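## Task

Using only the ID labels to tell the plates apart, load all four into rack S1 so that, counting from the bottom, they go C16, then C51, then C15, then C61. C16 has to rest flat on the rack floor and each plate above it has to sit fully nested. Each plate's labelled short end must face the rack's front, the side toward the viewer; one plate may begin turned around with that end pointing away. Everything must stay put without the robot holding it, and the gripper must be opened and withdrawn at the end.

## Robot and tools

Robot: a single four-axis SCARA plate mover. Joints from base out: lift (prismatic, 0.000 to 0.550 m), shoulder (-2.000 to 2.000 rad), elbow (-2.800 to 2.800 rad), wrist yaw (-12.566 to 12.566 rad), plus a two-finger gripper driven by one number. The gripper always stays level; it can only translate and spin about vertical. The controlled point, end_effector_position, is the midpoint between the two rubber pads, roughly 2 to 3 cm back from the fingertips.

Frames: the scene frame has its origin on the table top under the arm base, +z up, and +y to the left when looking along +x. Commands, however, use the gripper's own axes: +x is the direction the fingers point, y is the direction they open and close, z is vertical. rz rotates from +x toward +y.

Command row: every moving command is one row of exactly 5 numbers, each in [-1, 1], ordered dx, dy, dz, rz, opening. The first four are an offset (not an absolute pose) in the gripper's frame, measured from the gripper pose printed in the most recent result that reported it; before any such result in a scene, and for second or later calls within one reply, they count from where the robot actually is when the action begins. Scale: 1.0 equals 0.6 m for dx, dy, dz and 180 degrees for rz. Each row counts from that same reference pose, not from the row before, so all zeros means return to the reference, not stand still. Opening is absolute: +1 is fully open (0.140 m), -1 is closed (pads still 0.066 m apart). Closing fully takes at least about 0.6 s.

Tools:
- execute_actions: argument actions is a list with zero or one item. Empty list: just report the state. An item with rows (1 to 15 rows of 5 numbers) and optional steps (1 to 15, default 15; each step 1/30 s) runs those rows one per step, repeating the last row if steps outnumber rows. An item with only steps (up to 300) is a wait counted from the previous result, reply time included. Optional pictures (boolean) turns camera images on or off. A rejected call sends nothing.
- move: target is one 5-number row as above; speed is top path speed in m/s from 0.002 to 0.5 (default 0.25), turning capped at twice that in rad/s. It drives a straight path lasting 0.5 to 10 s (cut off at 10 s), does not slow for obstacles, and may overshoot the speed, especially near full arm extension. Opening is applied at the start. It finishes when the arm and fingers settle, or 5 s after the path ends.
- wait: seconds from 0 to 10; nothing new is commanded.
- zoom_image: camera is cam_high, cam_low or cam_wrist (each 672x504); region is [x0, y0, x1, y1] in pixels from the top-left, no larger than 504 by 504.
- finished_scene: scene is 1 or 2; ends that scene irreversibly and gives the next task.

Motion limits: at each step the commanded pose is clipped to within 70 mm and 16 degrees of the measured pose. After an action ends, the arm continues only to the last clipped pose, so large offsets may need several calls; check the reported pose and command the remainder. Joints share speed and acceleration limits and stop together when reversed.

Reading results: the state line gives end_effector_position (m) and end_effector_quat_wxyz in the scene frame; at long reach it can be slightly wrong. Joint positions lists lift, shoulder, elbow, wrist yaw, then pad gap in metres. grip_measured is finger opening on the command scale (may be off by about 1 mm consistently). HELD marks steps whose row was partly or wholly not sent; "pose unreachable" means the clearance check altered or blocked the command. "Hand target" is the pose the controller is currently heading for. The move: line reports done (settled near target), or off_target, moving, held (last step blocked) or fault, plus limits: paced means the sent pose was clipped, held means some steps were blocked and the arm may then jump faster than speed. Distance from target is also shown. MOTOR HOT appears from 85 °C; at 100 °C an OVER-TEMPERATURE FAULT brakes the arm until it cools.

Gripping: to hold a plate keep commanding about 0.04 below grip_measured; smaller margins grip more gently. Pads push up to about 18 N each; a fast close can squeeze harder.

Flipping a plate: place it on the raised nest RG, then regrasp it from the opposite end and turn it.

Avoid: elbow within 0.4 rad of 0 (arm may fold and fault); joint loads reaching lift 54 N, shoulder 8.1 N m, elbow 4.05 N m, wrist yaw 1.35 N m (held weight included), which stops the arm for 10 s; fast or deep contact, since speed and distance past contact raise force; dropping plates from more than a few millimetres; knocking anything off the table. Loose objects may occasionally get a small push from outside.

Each tool is called after "Request:" as a command line: name --argument value for each argument, lists and objects as JSON in quotes; but a table of rows of numbers goes row by row, as --pt "numbers of a row", without its own name.

## Session

Request:
execute_actions --actions '[]'

Scene clock: 0.00 s of 15600.00 s.
end_effector_position=(+0.5848, +0.4953, +0.1042) grip_measured=+0.98 end_effector_quat_wxyz=(+0.942, -0.000, -0.000, +0.337)
Joint positions: [ 0.099  0.719 -2.678 -3.638  0.139]
Motor temperatures (°C, as the motors report them): [34 21 22 22]
Hand target: +0.585, +0.495, +0.104; +0.942, -0.000, -0.000, +0.337
camera_calibration (this result's frames):
cam_wrist: T_world_to_cam=[[0.637316, -0.770597, 0.00281007, 0.0184596], [-0.464676, -0.387211, -0.796332, 0.533829], [0.614739, 0.506209, -0.604854, -0.45114], [0, 0, 0, 1]] pos_world=[0.513626, 0.449301, 0.152179]

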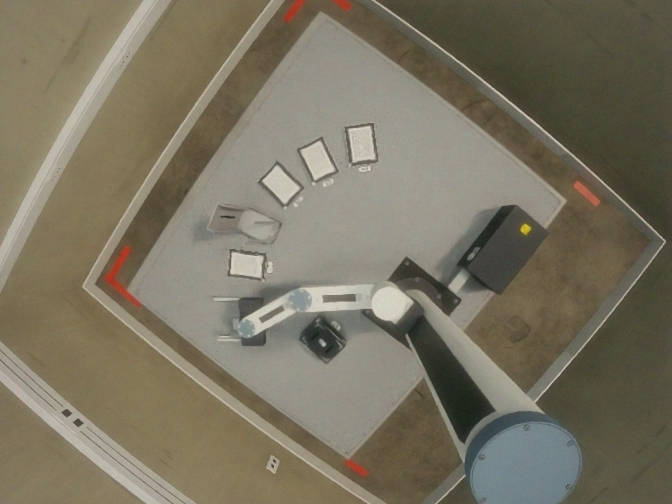

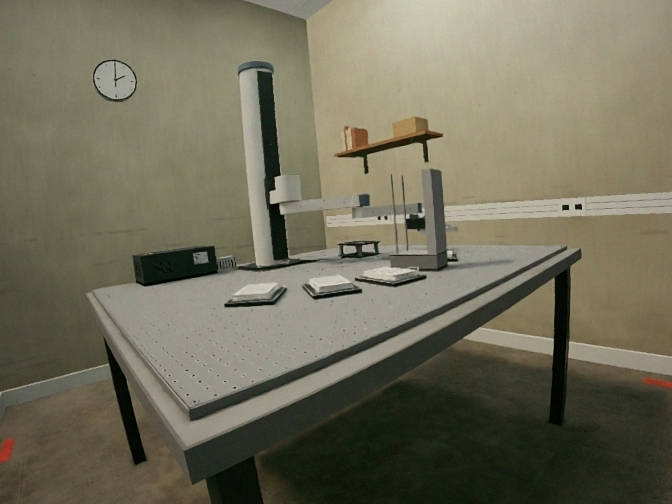

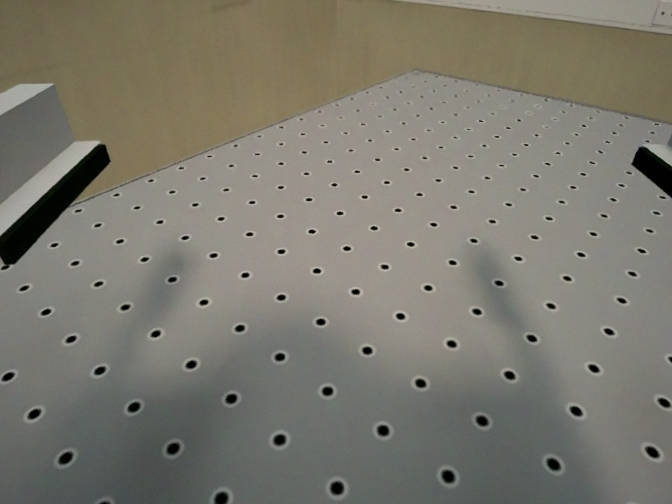

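Request:
zoom_image --camera "cam_high" --region '[190, 110, 442, 380]'

Request:
zoom_image --camera "cam_low" --region '[215, 230, 470, 315]'

Region (190, 110, 442, 380) of cam_high's 672x504 image, scaled by 1.867, with more detail than that image has; it fills the left 470 columns of this view, and the rest is white.

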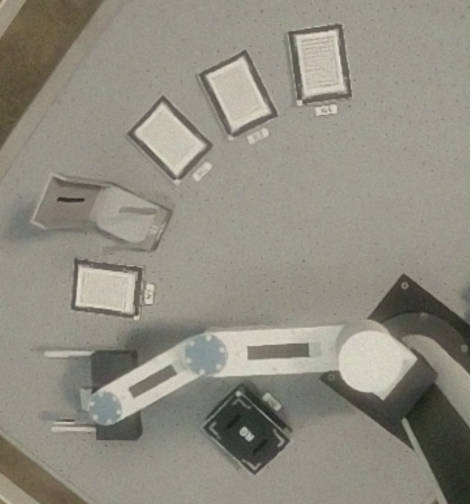

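Region (215, 230, 470, 315) of cam_low's 672x504 image, scaled by 1.976, with more detail than that image has.

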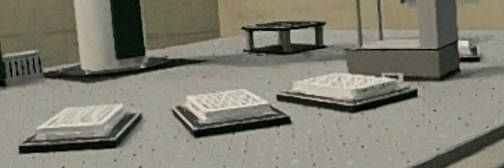

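Request:
move --target '[-0.3615,-0.309,-0.023,-0.0484,0.2]' --speed 0.3

Request:
zoom_image --camera "cam_wrist" --region '[200, 90, 520, 310]'

Scene clock: 19.83 s of 15600.00 s.
end_effector_position=(+0.5342, +0.2144, +0.0905) grip_measured=+0.20 end_effector_quat_wxyz=(+0.964, -0.000, -0.000, +0.264)
Joint positions: [ 0.085 -0.349 -1.12  -4.279  0.11 ]
Motor temperatures (°C, as the motors report them): [34 21 22 22]
Hand target: +0.534, +0.214, +0.090; +0.964, -0.000, -0.000, +0.264
Off the commanded pose: 0.000 m, 0 deg.
After step 90, 15.37 s passed at rest.
move: done; limits=paced
camera_calibration (this result's frames):
cam_wrist: T_world_to_cam=[[0.513396, -0.858147, 0.00281007, -0.0807657], [-0.517909, -0.312452, -0.796332, 0.402981], [0.684248, 0.407378, -0.604854, -0.302112], [0, 0, 0, 1]] pos_world=[0.456892, 0.179677, 0.1384]

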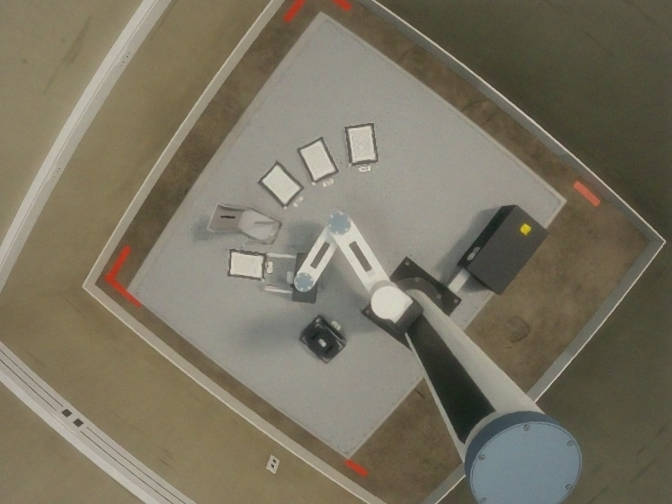

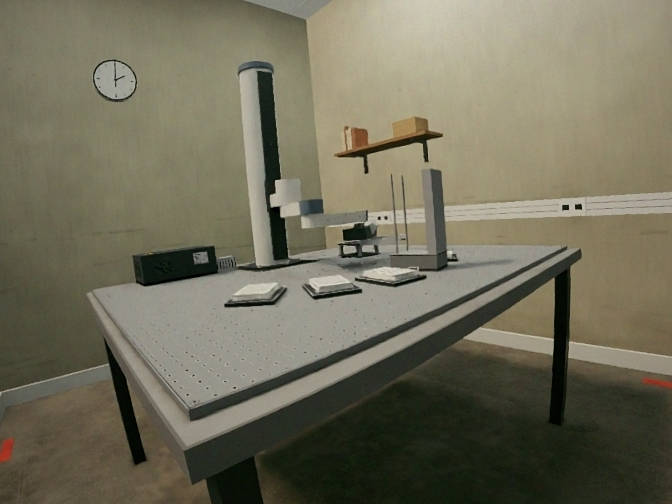

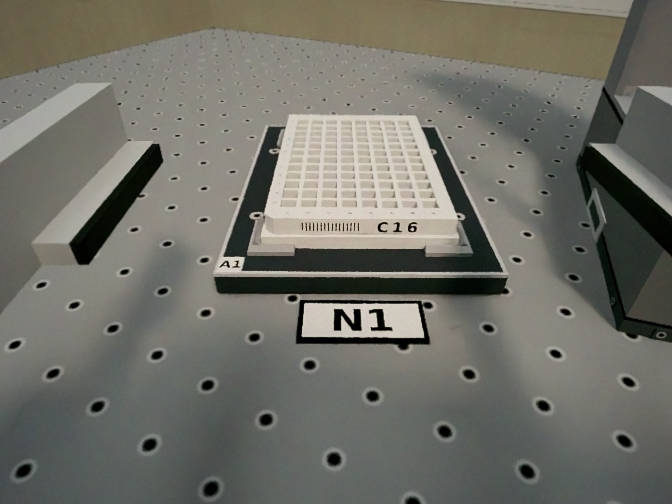

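Region (200, 90, 520, 310) of cam_wrist's 672x504 image, scaled by 1.575, with more detail than that image has; it fills the top 346 rows of this view, and the rest is white.

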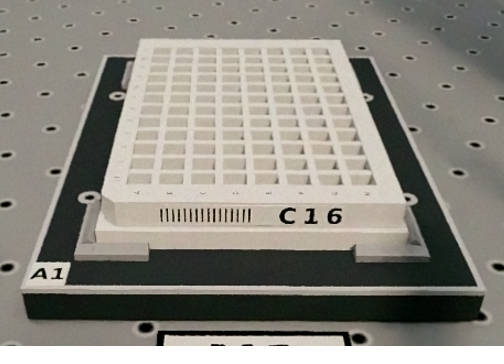

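Request:
move --target '[-0.085,-0.23,0,-0.0875,0.2]' --speed 0.3

Request:
zoom_image --camera "cam_wrist" --region '[190, 30, 530, 330]'

Scene clock: 27.97 s of 15600.00 s.
end_effector_position=(+0.5606, +0.0695, +0.0905) grip_measured=+0.20 end_effector_quat_wxyz=(+0.992, -0.000, -0.000, +0.129)
Joint positions: [ 0.085 -0.796 -1.004 -4.225  0.11 ]
Motor temperatures (°C, as the motors report them): [34 21 22 22]
Hand target: +0.561, +0.070, +0.090; +0.992, -0.000, -0.000, +0.130
Off the commanded pose: 0.000 m, 0 deg.
After step 90, 4.20 s passed at rest.
move: done
camera_calibration (this result's frames):
cam_wrist: T_world_to_cam=[[0.260328, -0.965516, 0.00281007, -0.0692883], [-0.583418, -0.159622, -0.796332, 0.39749], [0.76932, 0.205668, -0.604854, -0.29483], [0, 0, 0, 1]] pos_world=[0.476759, 0.0571862, 0.138399]

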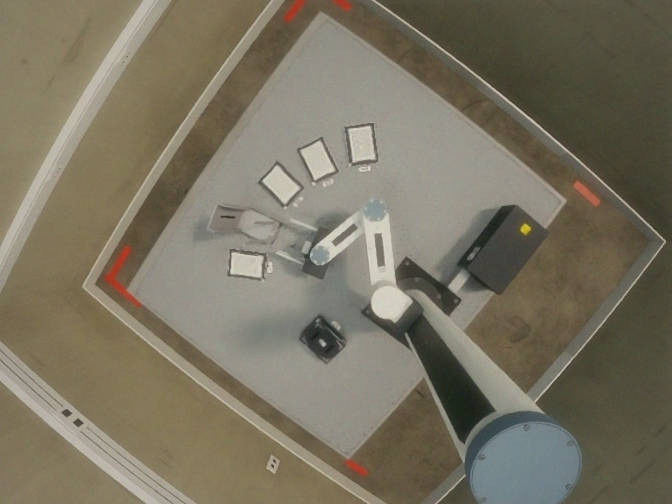

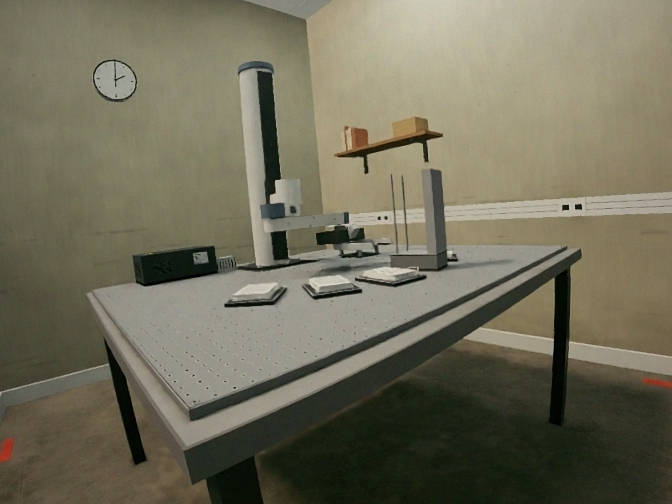

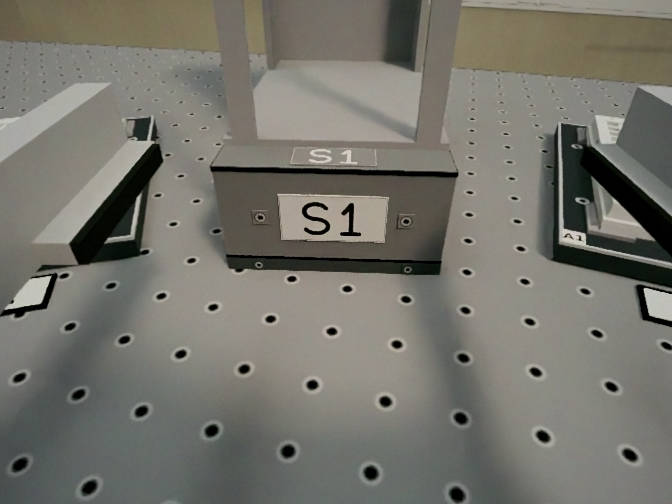

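Region (190, 30, 530, 330) of cam_wrist's 672x504 image, scaled by 1.482, with more detail than that image has; it fills the top 445 rows of this view, and the rest is white.

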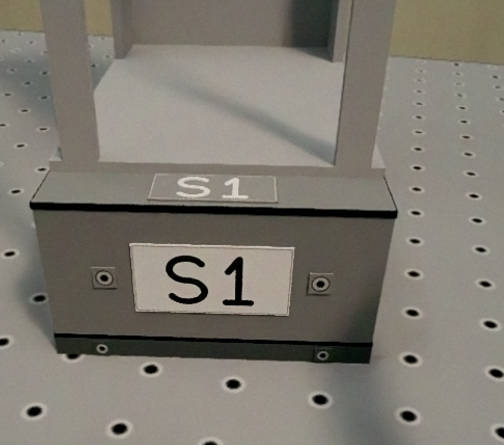

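Request:
move --target '[0.213,0.0133,0,-0.016,0.6]' --speed 0.25

Scene clock: 36.97 s of 15600.00 s.
end_effector_position=(+0.6822, +0.1099, +0.0905) grip_measured=+0.60 end_effector_quat_wxyz=(+0.995, -0.000, -0.000, +0.104)
Joint positions: [ 0.085 -0.469 -1.628 -3.978  0.125]
Motor temperatures (°C, as the motors report them): [34 21 22 22]
Hand target: +0.682, +0.110, +0.090; +0.995, -0.000, -0.000, +0.104
Off the commanded pose: 0.000 m, 0 deg.
After step 90, 5.07 s passed at rest.
move: done
camera_calibration (this result's frames):
cam_wrist: T_world_to_cam=[[0.211179, -0.977443, 0.00281007, -0.0271425], [-0.590743, -0.129921, -0.796332, 0.476604], [0.778734, 0.166508, -0.604854, -0.398777], [0, 0, 0, 1]] pos_world=[0.597824, 0.10179, 0.138409]

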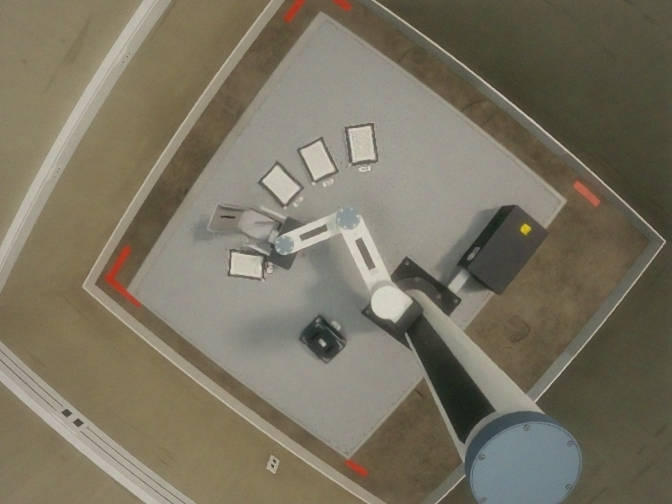

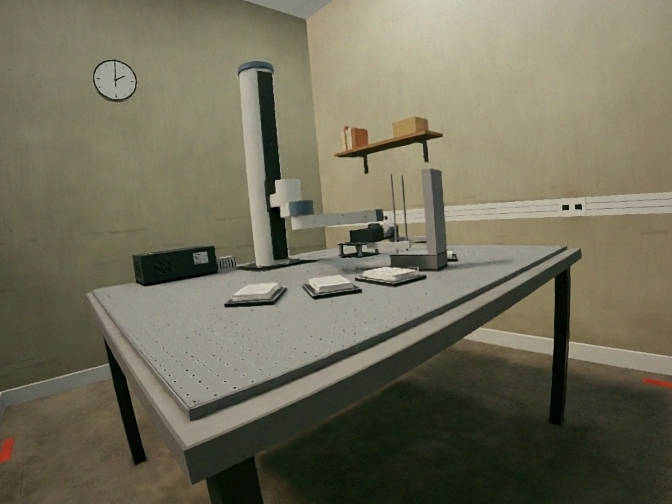

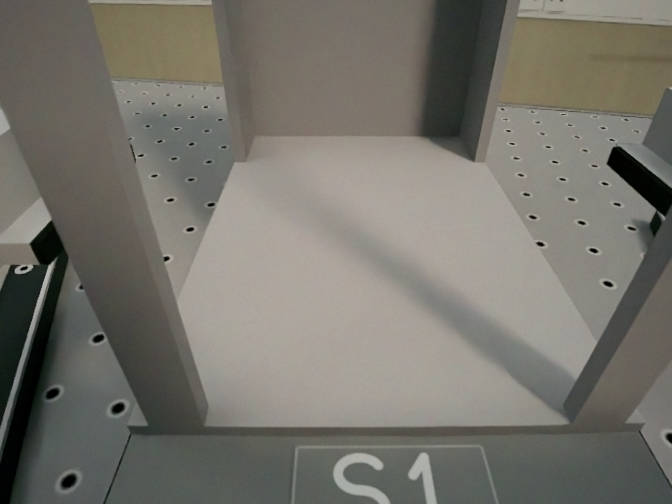

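Request:
zoom_image --camera "cam_wrist" --region '[220, 115, 500, 175]'

Request:
zoom_image --camera "cam_wrist" --region '[120, 385, 240, 445]'

Request:
zoom_image --camera "cam_wrist" --region '[540, 385, 660, 445]'

Region (220, 115, 500, 175) of cam_wrist's 672x504 image, scaled by 1.800, with more detail than that image has; it fills the top 108 rows of this view, and the rest is white.

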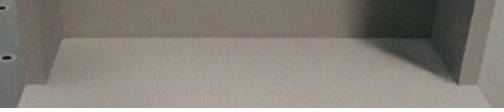

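Region (120, 385, 240, 445) of cam_wrist's 672x504 image, scaled by 4.200, with more detail than that image has.

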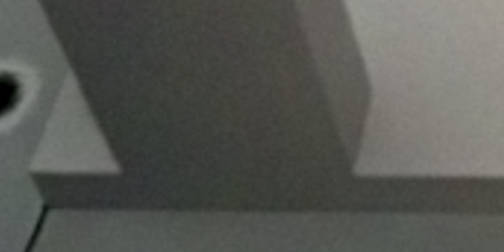

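Region (540, 385, 660, 445) of cam_wrist's 672x504 image, scaled by 4.200, with more detail than that image has.

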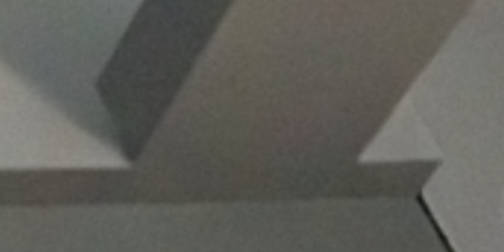

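Request:
move --target '[-0.2167,0,0,0,0.2]' --speed 0.35

Request:
move --target '[0.0115,0.2215,-0.03,0.1055,0.2]' --speed 0.35

Request:
move --target '[0.2103,-0.002,-0.034,0,0.2]' --speed 0.35

Request:
move --target '[0,0,-0.0272,0,0.1]' --speed 0.08

Scene clock: 58.53 s of 15600.00 s.
end_effector_position=(+0.5549, +0.0831, +0.0904) grip_measured=+0.20 end_effector_quat_wxyz=(+0.995, -0.000, -0.000, +0.104)
Joint positions: [ 0.085 -0.716 -0.987 -4.371  0.11 ]
Motor temperatures (°C, as the motors report them): [34 21 22 22]
Hand target: +0.555, +0.083, +0.090; +0.995, -0.000, -0.000, +0.104
Off the commanded pose: 0.000 m, 0 deg.
After step 90, 17.73 s passed at rest.
move: done
camera_calibration (this result's frames):
cam_wrist: T_world_to_cam=[[0.211725, -0.977325, 0.00281007, -0.0267123], [-0.59067, -0.13025, -0.796332, 0.397882], [0.778641, 0.166943, -0.604854, -0.295151], [0, 0, 0, 1]] pos_world=[0.470489, 0.0749911, 0.138398]

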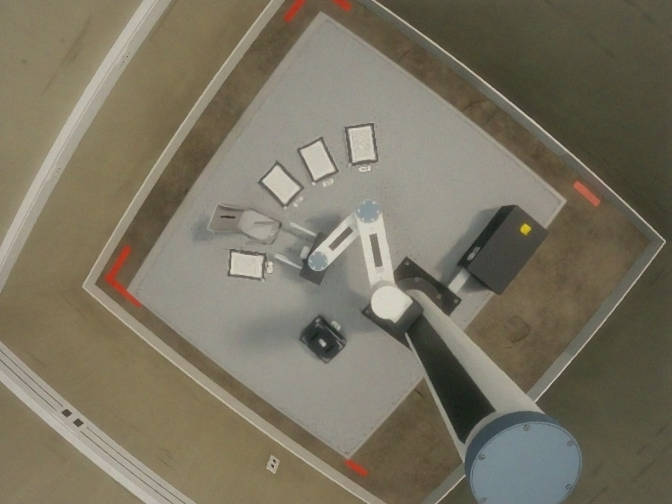

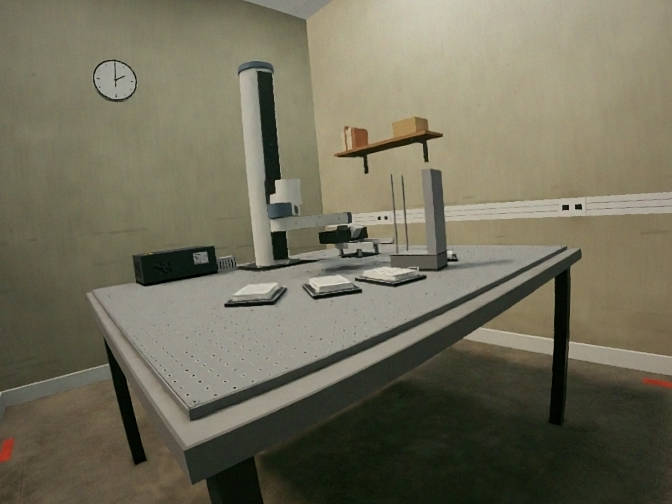

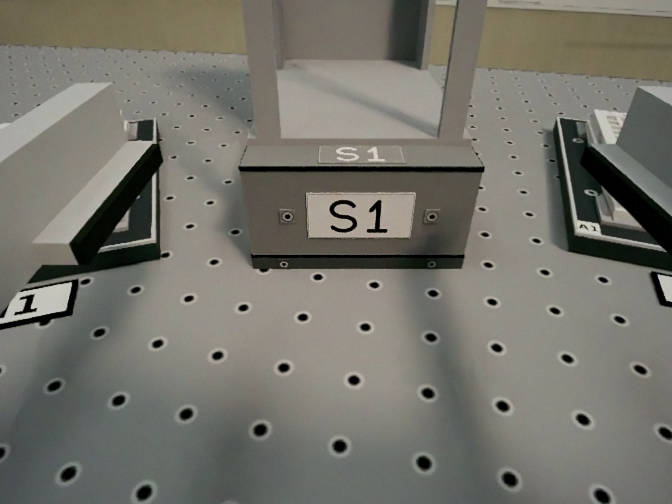

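Scene clock: 59.43 s of 15600.00 s.
end_effector_position=(+0.5341, +0.2146, +0.0724) grip_measured=+0.20 end_effector_quat_wxyz=(+0.964, -0.000, -0.000, +0.267)
Joint positions: [ 0.067 -0.351 -1.12  -4.272  0.11 ]
Motor temperatures (°C, as the motors report them): [34 21 22 22]
Hand target: +0.534, +0.215, +0.072; +0.964, -0.000, -0.000, +0.267
Off the commanded pose: 0.000 m, 0 deg.
move: done
camera_calibration (this result's frames):
cam_wrist: T_world_to_cam=[[0.518236, -0.855233, 0.00281007, -0.083711], [-0.516135, -0.315373, -0.796332, 0.388306], [0.681935, 0.411237, -0.604854, -0.312605], [0, 0, 0, 1]] pos_world=[0.456977, 0.179424, 0.120376]

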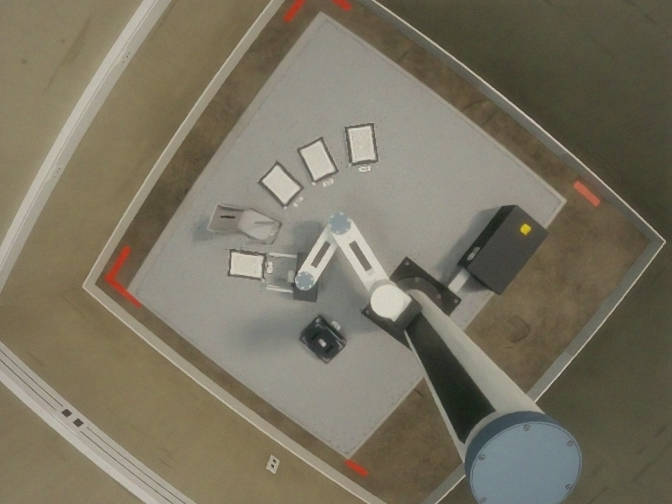

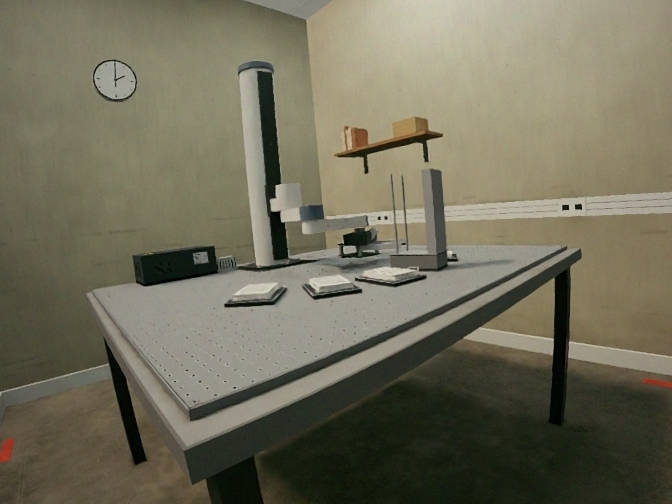

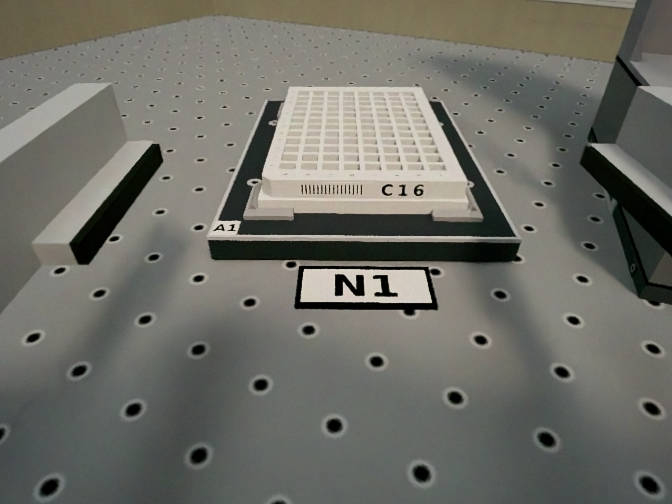

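Scene clock: 60.30 s of 15600.00 s.
end_effector_position=(+0.6430, +0.2784, +0.0520) grip_measured=+0.20 end_effector_quat_wxyz=(+0.964, -0.000, -0.000, +0.267)
Joint positions: [ 0.047 -0.084 -1.778 -3.881  0.11 ]
Motor temperatures (°C, as the motors report them): [34 21 22 22]
Hand target: +0.643, +0.278, +0.052; +0.964, -0.000, -0.000, +0.267
Off the commanded pose: 0.000 m, 0 deg.
move: done
camera_calibration (this result's frames):
cam_wrist: T_world_to_cam=[[0.518, -0.855376, 0.00281007, -0.0852969], [-0.516223, -0.315231, -0.796332, 0.448395], [0.682049, 0.411049, -0.604854, -0.42549], [0, 0, 0, 1]] pos_world=[0.56586, 0.243284, 0.0999519]

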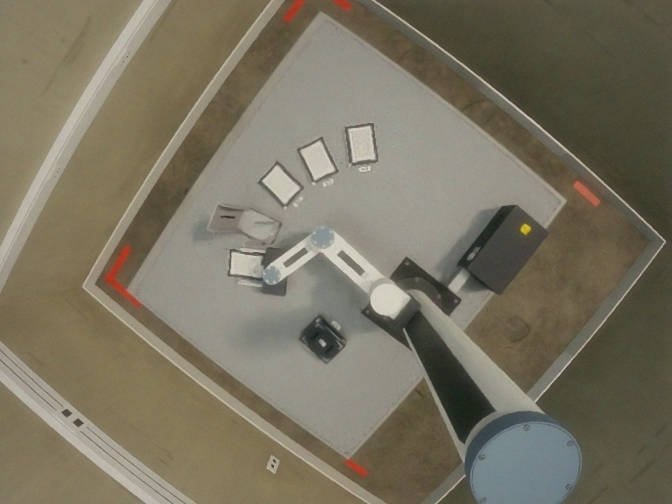

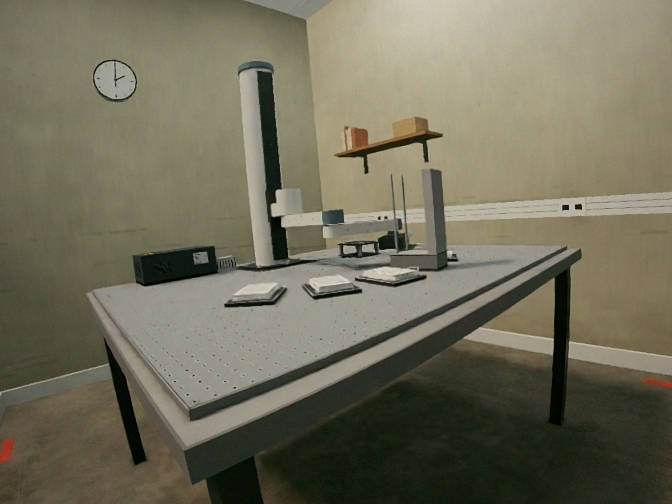

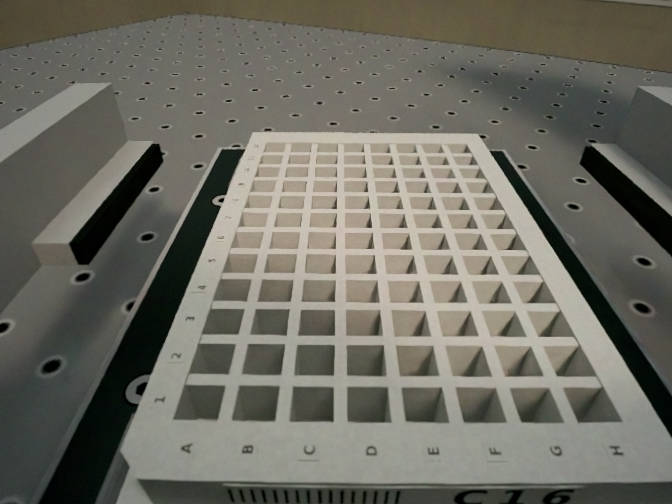

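Scene clock: 61.00 s of 15600.00 s.
end_effector_position=(+0.6430, +0.2784, +0.0356) grip_measured=+0.10 end_effector_quat_wxyz=(+0.964, -0.000, -0.000, +0.267)
Joint positions: [ 0.031 -0.084 -1.778 -3.881  0.107]
Motor temperatures (°C, as the motors report them): [34 21 22 22]
Hand target: +0.643, +0.278, +0.036; +0.964, -0.000, -0.000, +0.267
Off the commanded pose: 0.000 m, 0 deg.
move: done
camera_calibration (this result's frames):
cam_wrist: T_world_to_cam=[[0.518015, -0.855367, 0.00281007, -0.0852543], [-0.516217, -0.31524, -0.796332, 0.435371], [0.682042, 0.411061, -0.604854, -0.43538], [0, 0, 0, 1]] pos_world=[0.565856, 0.24329, 0.0835976]

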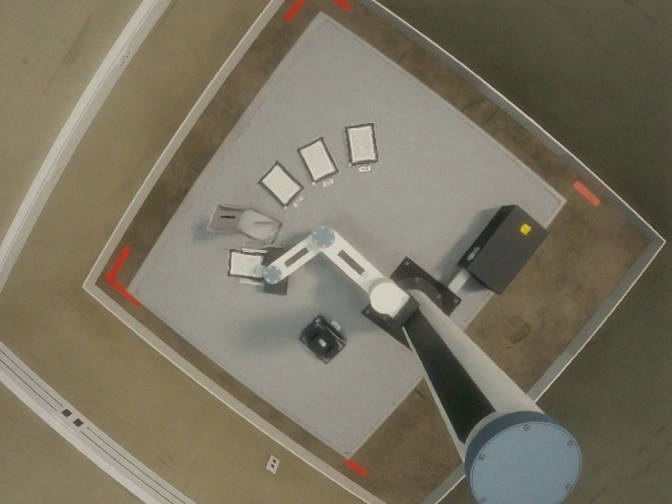

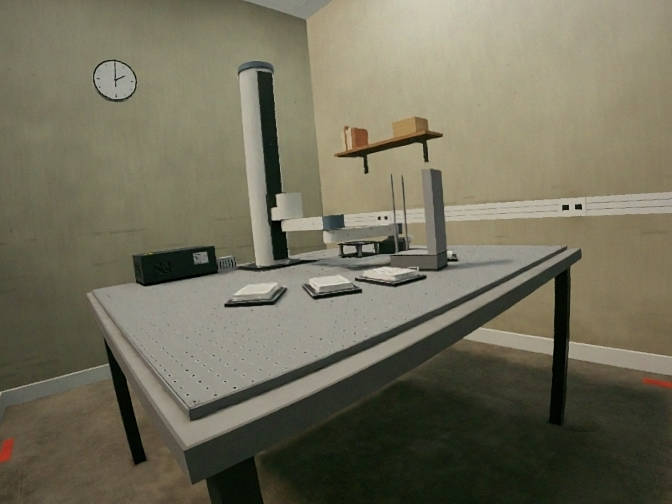

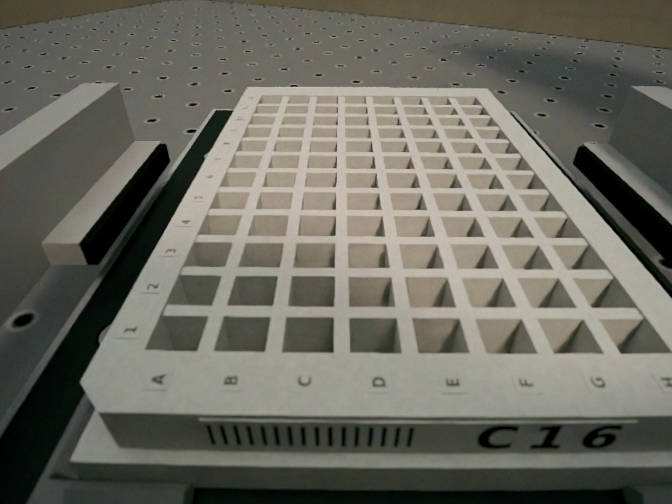

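Request:
execute_actions --actions '[]'

Scene clock: 73.27 s of 15600.00 s.
end_effector_position=(+0.6430, +0.2784, +0.0356) grip_measured=+0.10 end_effector_quat_wxyz=(+0.964, -0.000, -0.000, +0.267)
Joint positions: [ 0.031 -0.084 -1.778 -3.881  0.107]
Motor temperatures (°C, as the motors report them): [34 21 22 22]
Hand target: +0.643, +0.278, +0.036; +0.964, -0.000, -0.000, +0.267
Off the commanded pose: 0.000 m, 0 deg.
Steps of this call (steps 1 to 90: nothing new was sent; then 9.27 s passed at rest). Readings (end_effector_position):
1: (+0.6430, +0.2784, +0.0356)
2: (+0.6430, +0.2784, +0.0356)
4: (+0.6430, +0.2784, +0.0356)
8: (+0.6430, +0.2784, +0.0356)
90: the state above
camera_calibration (this result's frames):
cam_wrist: T_world_to_cam=[[0.518015, -0.855367, 0.00281007, -0.0852543], [-0.516217, -0.31524, -0.796332, 0.435371], [0.682042, 0.411061, -0.604854, -0.43538], [0, 0, 0, 1]] pos_world=[0.565856, 0.24329, 0.0835979]

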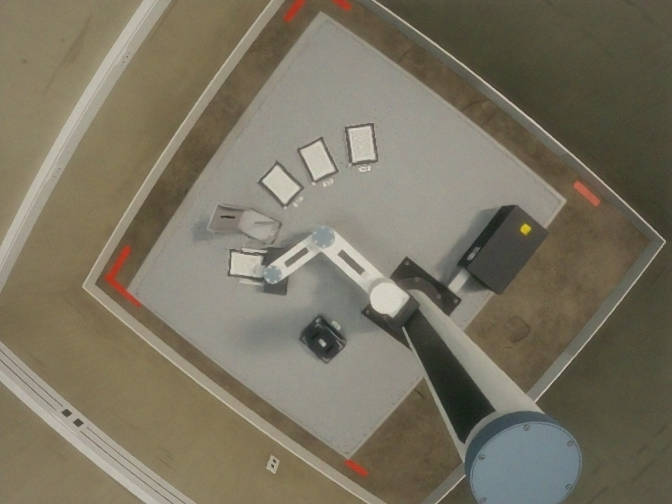

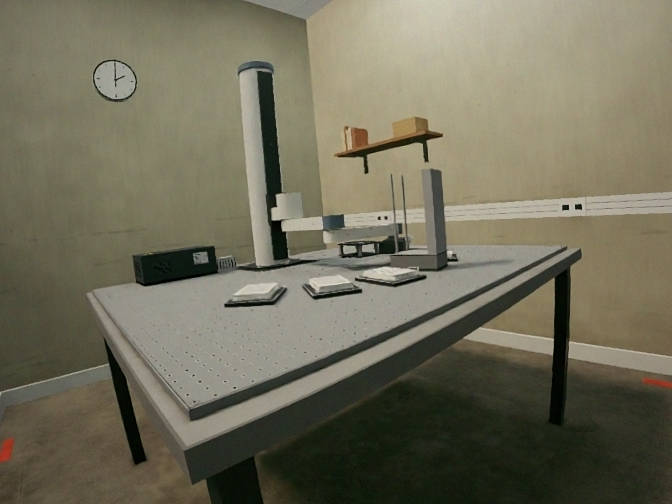

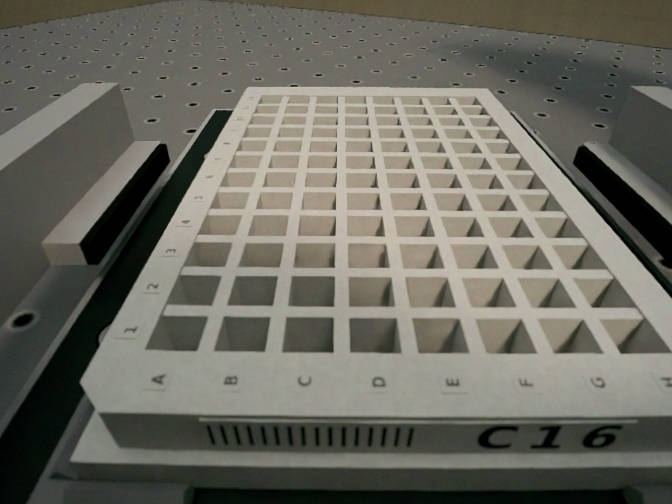

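Request:
move --target '[-0.0002,-0.0009,0,-0.001,-0.52]' --speed 0.05

Request:
execute_actions --actions '[{"rows":[[0,0,0,0,-0.55],[0,0,0,0,-0.57],[0,0,0,0,-0.59],[0,0,0,0,-0.61],[0,0,0,0,-0.63]],"steps":9}]'

Scene clock: 76.73 s of 15600.00 s.
end_effector_position=(+0.6432, +0.2780, +0.0356) grip_measured=-0.52 end_effector_quat_wxyz=(+0.964, -0.000, -0.000, +0.265)
Joint positions: [ 0.031 -0.084 -1.778 -3.884  0.084]
Motor temperatures (°C, as the motors report them): [34 21 22 22]
Hand target: +0.643, +0.278, +0.036; +0.964, -0.000, -0.000, +0.265
Off the commanded pose: 0.000 m, 0 deg.
move: done
camera_calibration (this result's frames):
cam_wrist: T_world_to_cam=[[0.515623, -0.856811, 0.00281007, -0.0837939], [-0.517096, -0.313796, -0.796332, 0.435485], [0.683187, 0.409154, -0.604854, -0.435523], [0, 0, 0, 1]] pos_world=[0.565937, 0.243054, 0.083598]

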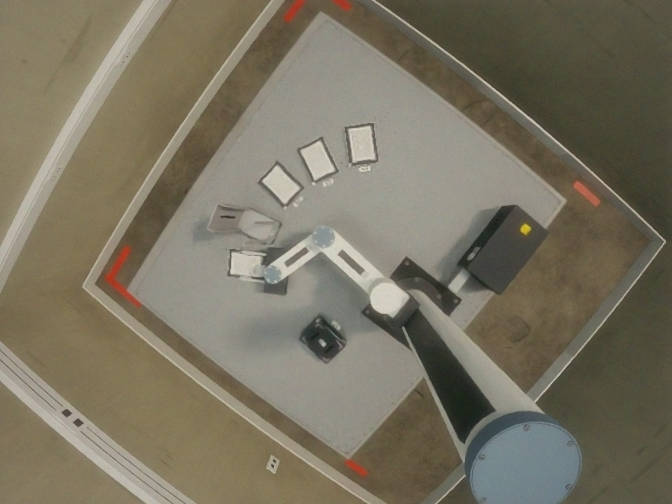

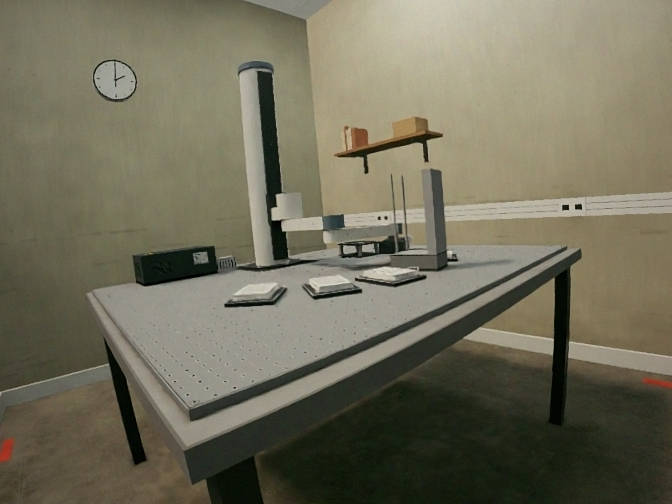

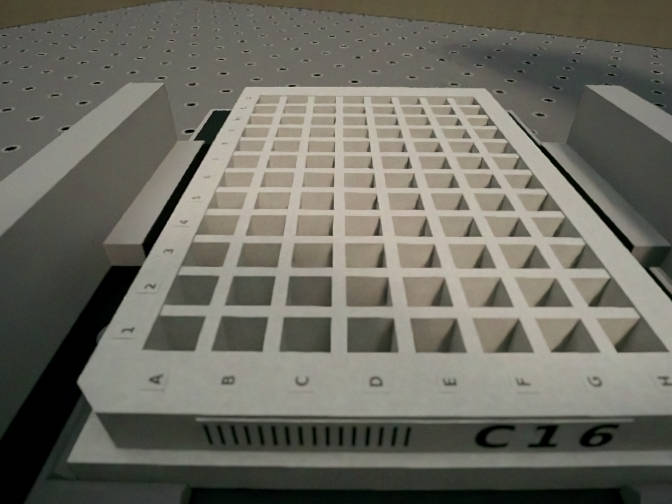

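Scene clock: 77.03 s of 15600.00 s.
end_effector_position=(+0.6432, +0.2780, +0.0356) grip_measured=-0.59 end_effector_quat_wxyz=(+0.964, -0.000, -0.000, +0.265)
Joint positions: [ 0.031 -0.084 -1.778 -3.884  0.081]
Motor temperatures (°C, as the motors report them): [34 21 22 22]
Hand target: +0.643, +0.278, +0.036; +0.964, -0.000, -0.000, +0.265
Off the commanded pose: 0.000 m, 0 deg.
Steps of this call (steps 1 to 9: all 9 steps of this action). Readings (end_effector_position):
1: (+0.6432, +0.2780, +0.0356)
2: (+0.6432, +0.2780, +0.0356)
4: (+0.6432, +0.2780, +0.0356)
8: (+0.6432, +0.2780, +0.0356)
9: the state above
camera_calibration (this result's frames):
cam_wrist: T_world_to_cam=[[0.515629, -0.856807, 0.00281007, -0.0837938], [-0.517093, -0.3138, -0.796332, 0.435484], [0.683184, 0.409159, -0.604854, -0.435522], [0, 0, 0, 1]] pos_world=[0.565935, 0.243058, 0.083598]

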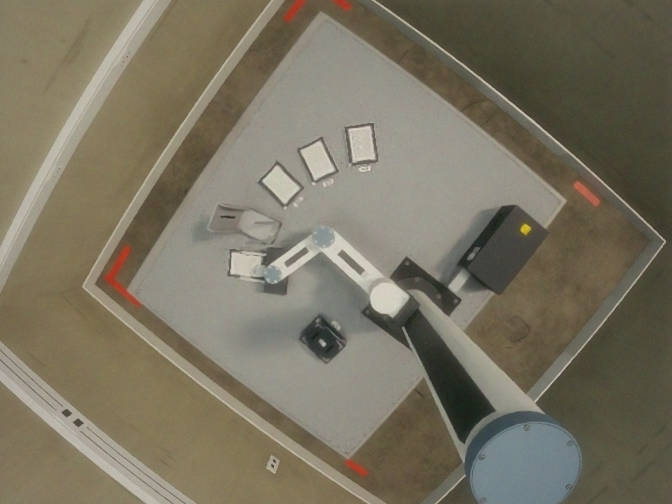

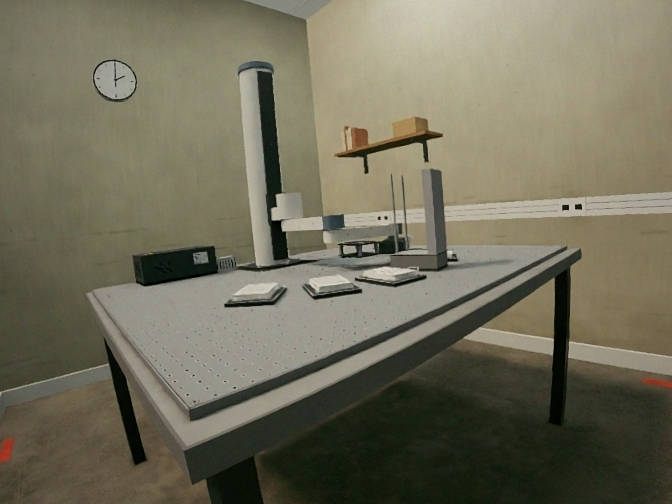

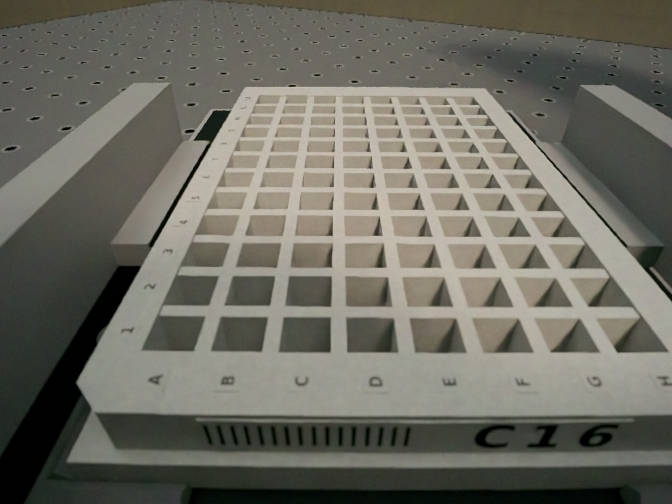

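Request:
move --target '[0,0,0.5157,0,-0.63]' --speed 0.3

Scene clock: 81.50 s of 15600.00 s.
end_effector_position=(+0.6432, +0.2780, +0.3451) grip_measured=-0.59 end_effector_quat_wxyz=(+0.964, -0.000, -0.000, +0.265)
Joint positions: [ 0.34  -0.084 -1.778 -3.884  0.081]
Motor temperatures (°C, as the motors report them): [34 21 22 22]
Hand target: +0.643, +0.278, +0.345; +0.964, -0.000, -0.000, +0.265
Off the commanded pose: 0.000 m, 0 deg.
move: done
camera_calibration (this result's frames):
cam_wrist: T_world_to_cam=[[0.515556, -0.856851, 0.00281007, -0.0846265], [-0.51712, -0.313756, -0.796332, 0.681918], [0.683219, 0.4091, -0.604854, -0.248373], [0, 0, 0, 1]] pos_world=[0.565957, 0.243053, 0.393041]

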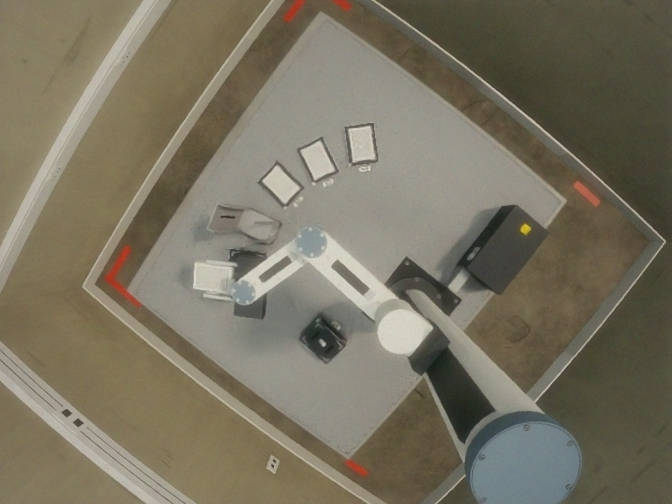

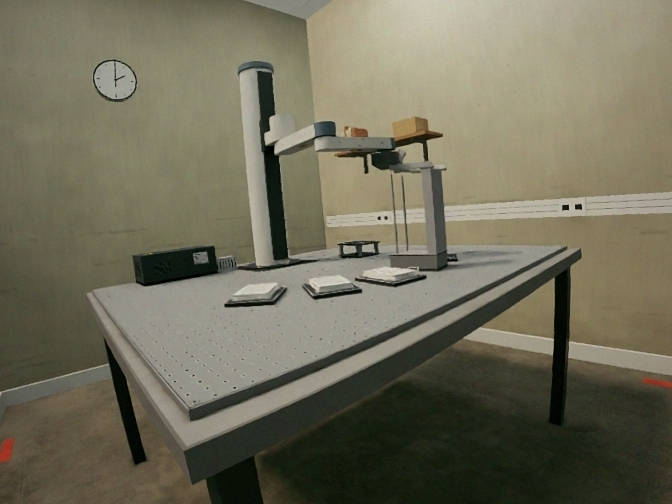

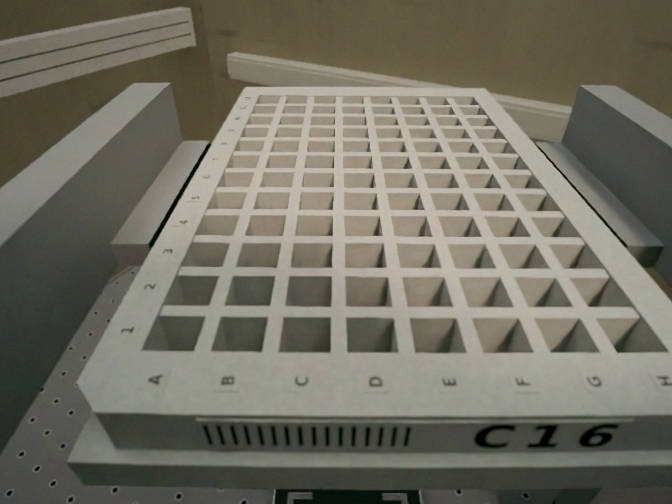

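Request:
move --target '[-0.0543,-0.2852,0,-0.1021,-0.63]' --speed 0.2

Request:
zoom_image --camera "cam_low" --region '[360,130,480,220]'

Scene clock: 85.97 s of 15600.00 s.
end_effector_position=(+0.7027, +0.1140, +0.3451) grip_measured=-0.59 end_effector_quat_wxyz=(+0.994, -0.000, -0.000, +0.108)
Joint positions: [ 0.34  -0.42  -1.75  -3.898  0.081]
Motor temperatures (°C, as the motors report them): [34 21 22 22]
Hand target: +0.703, +0.114, +0.345; +0.994, -0.000, -0.000, +0.108
Off the commanded pose: 0.000 m, 0 deg.
After step 90, 0.27 s passed at rest.
move: done
camera_calibration (this result's frames):
cam_wrist: T_world_to_cam=[[0.218262, -0.975886, 0.00281007, -0.0332755], [-0.589785, -0.134202, -0.796332, 0.691864], [0.777506, 0.172152, -0.604854, -0.261231], [0, 0, 0, 1]] pos_world=[0.618422, 0.105347, 0.39304]

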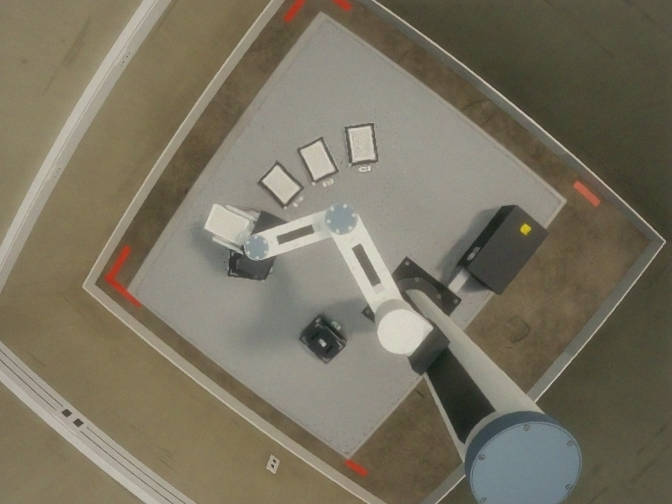

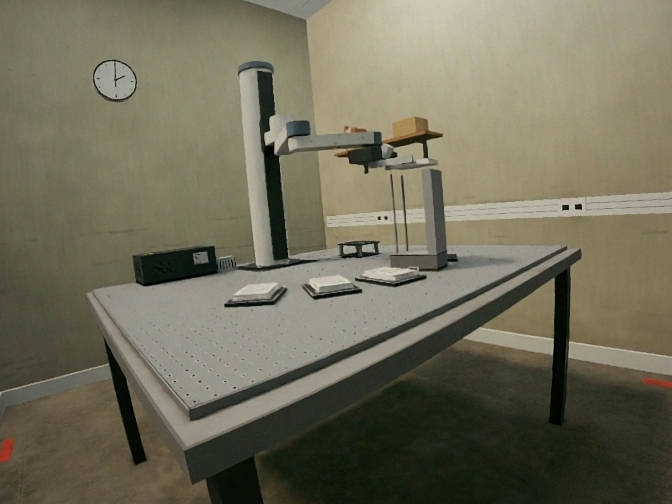

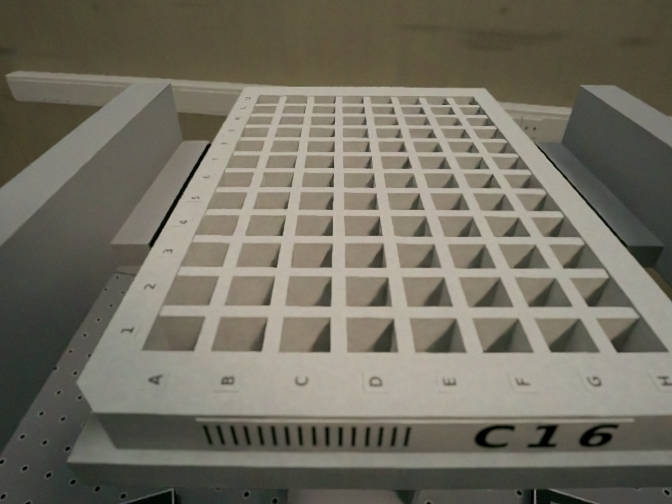

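Region (360, 130, 480, 220) of cam_low's 672x504 image, scaled by 4.200, with more detail than that image has; it fills the top 378 rows of this view, and the rest is white.

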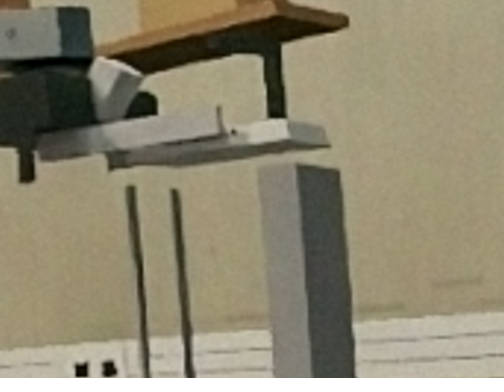

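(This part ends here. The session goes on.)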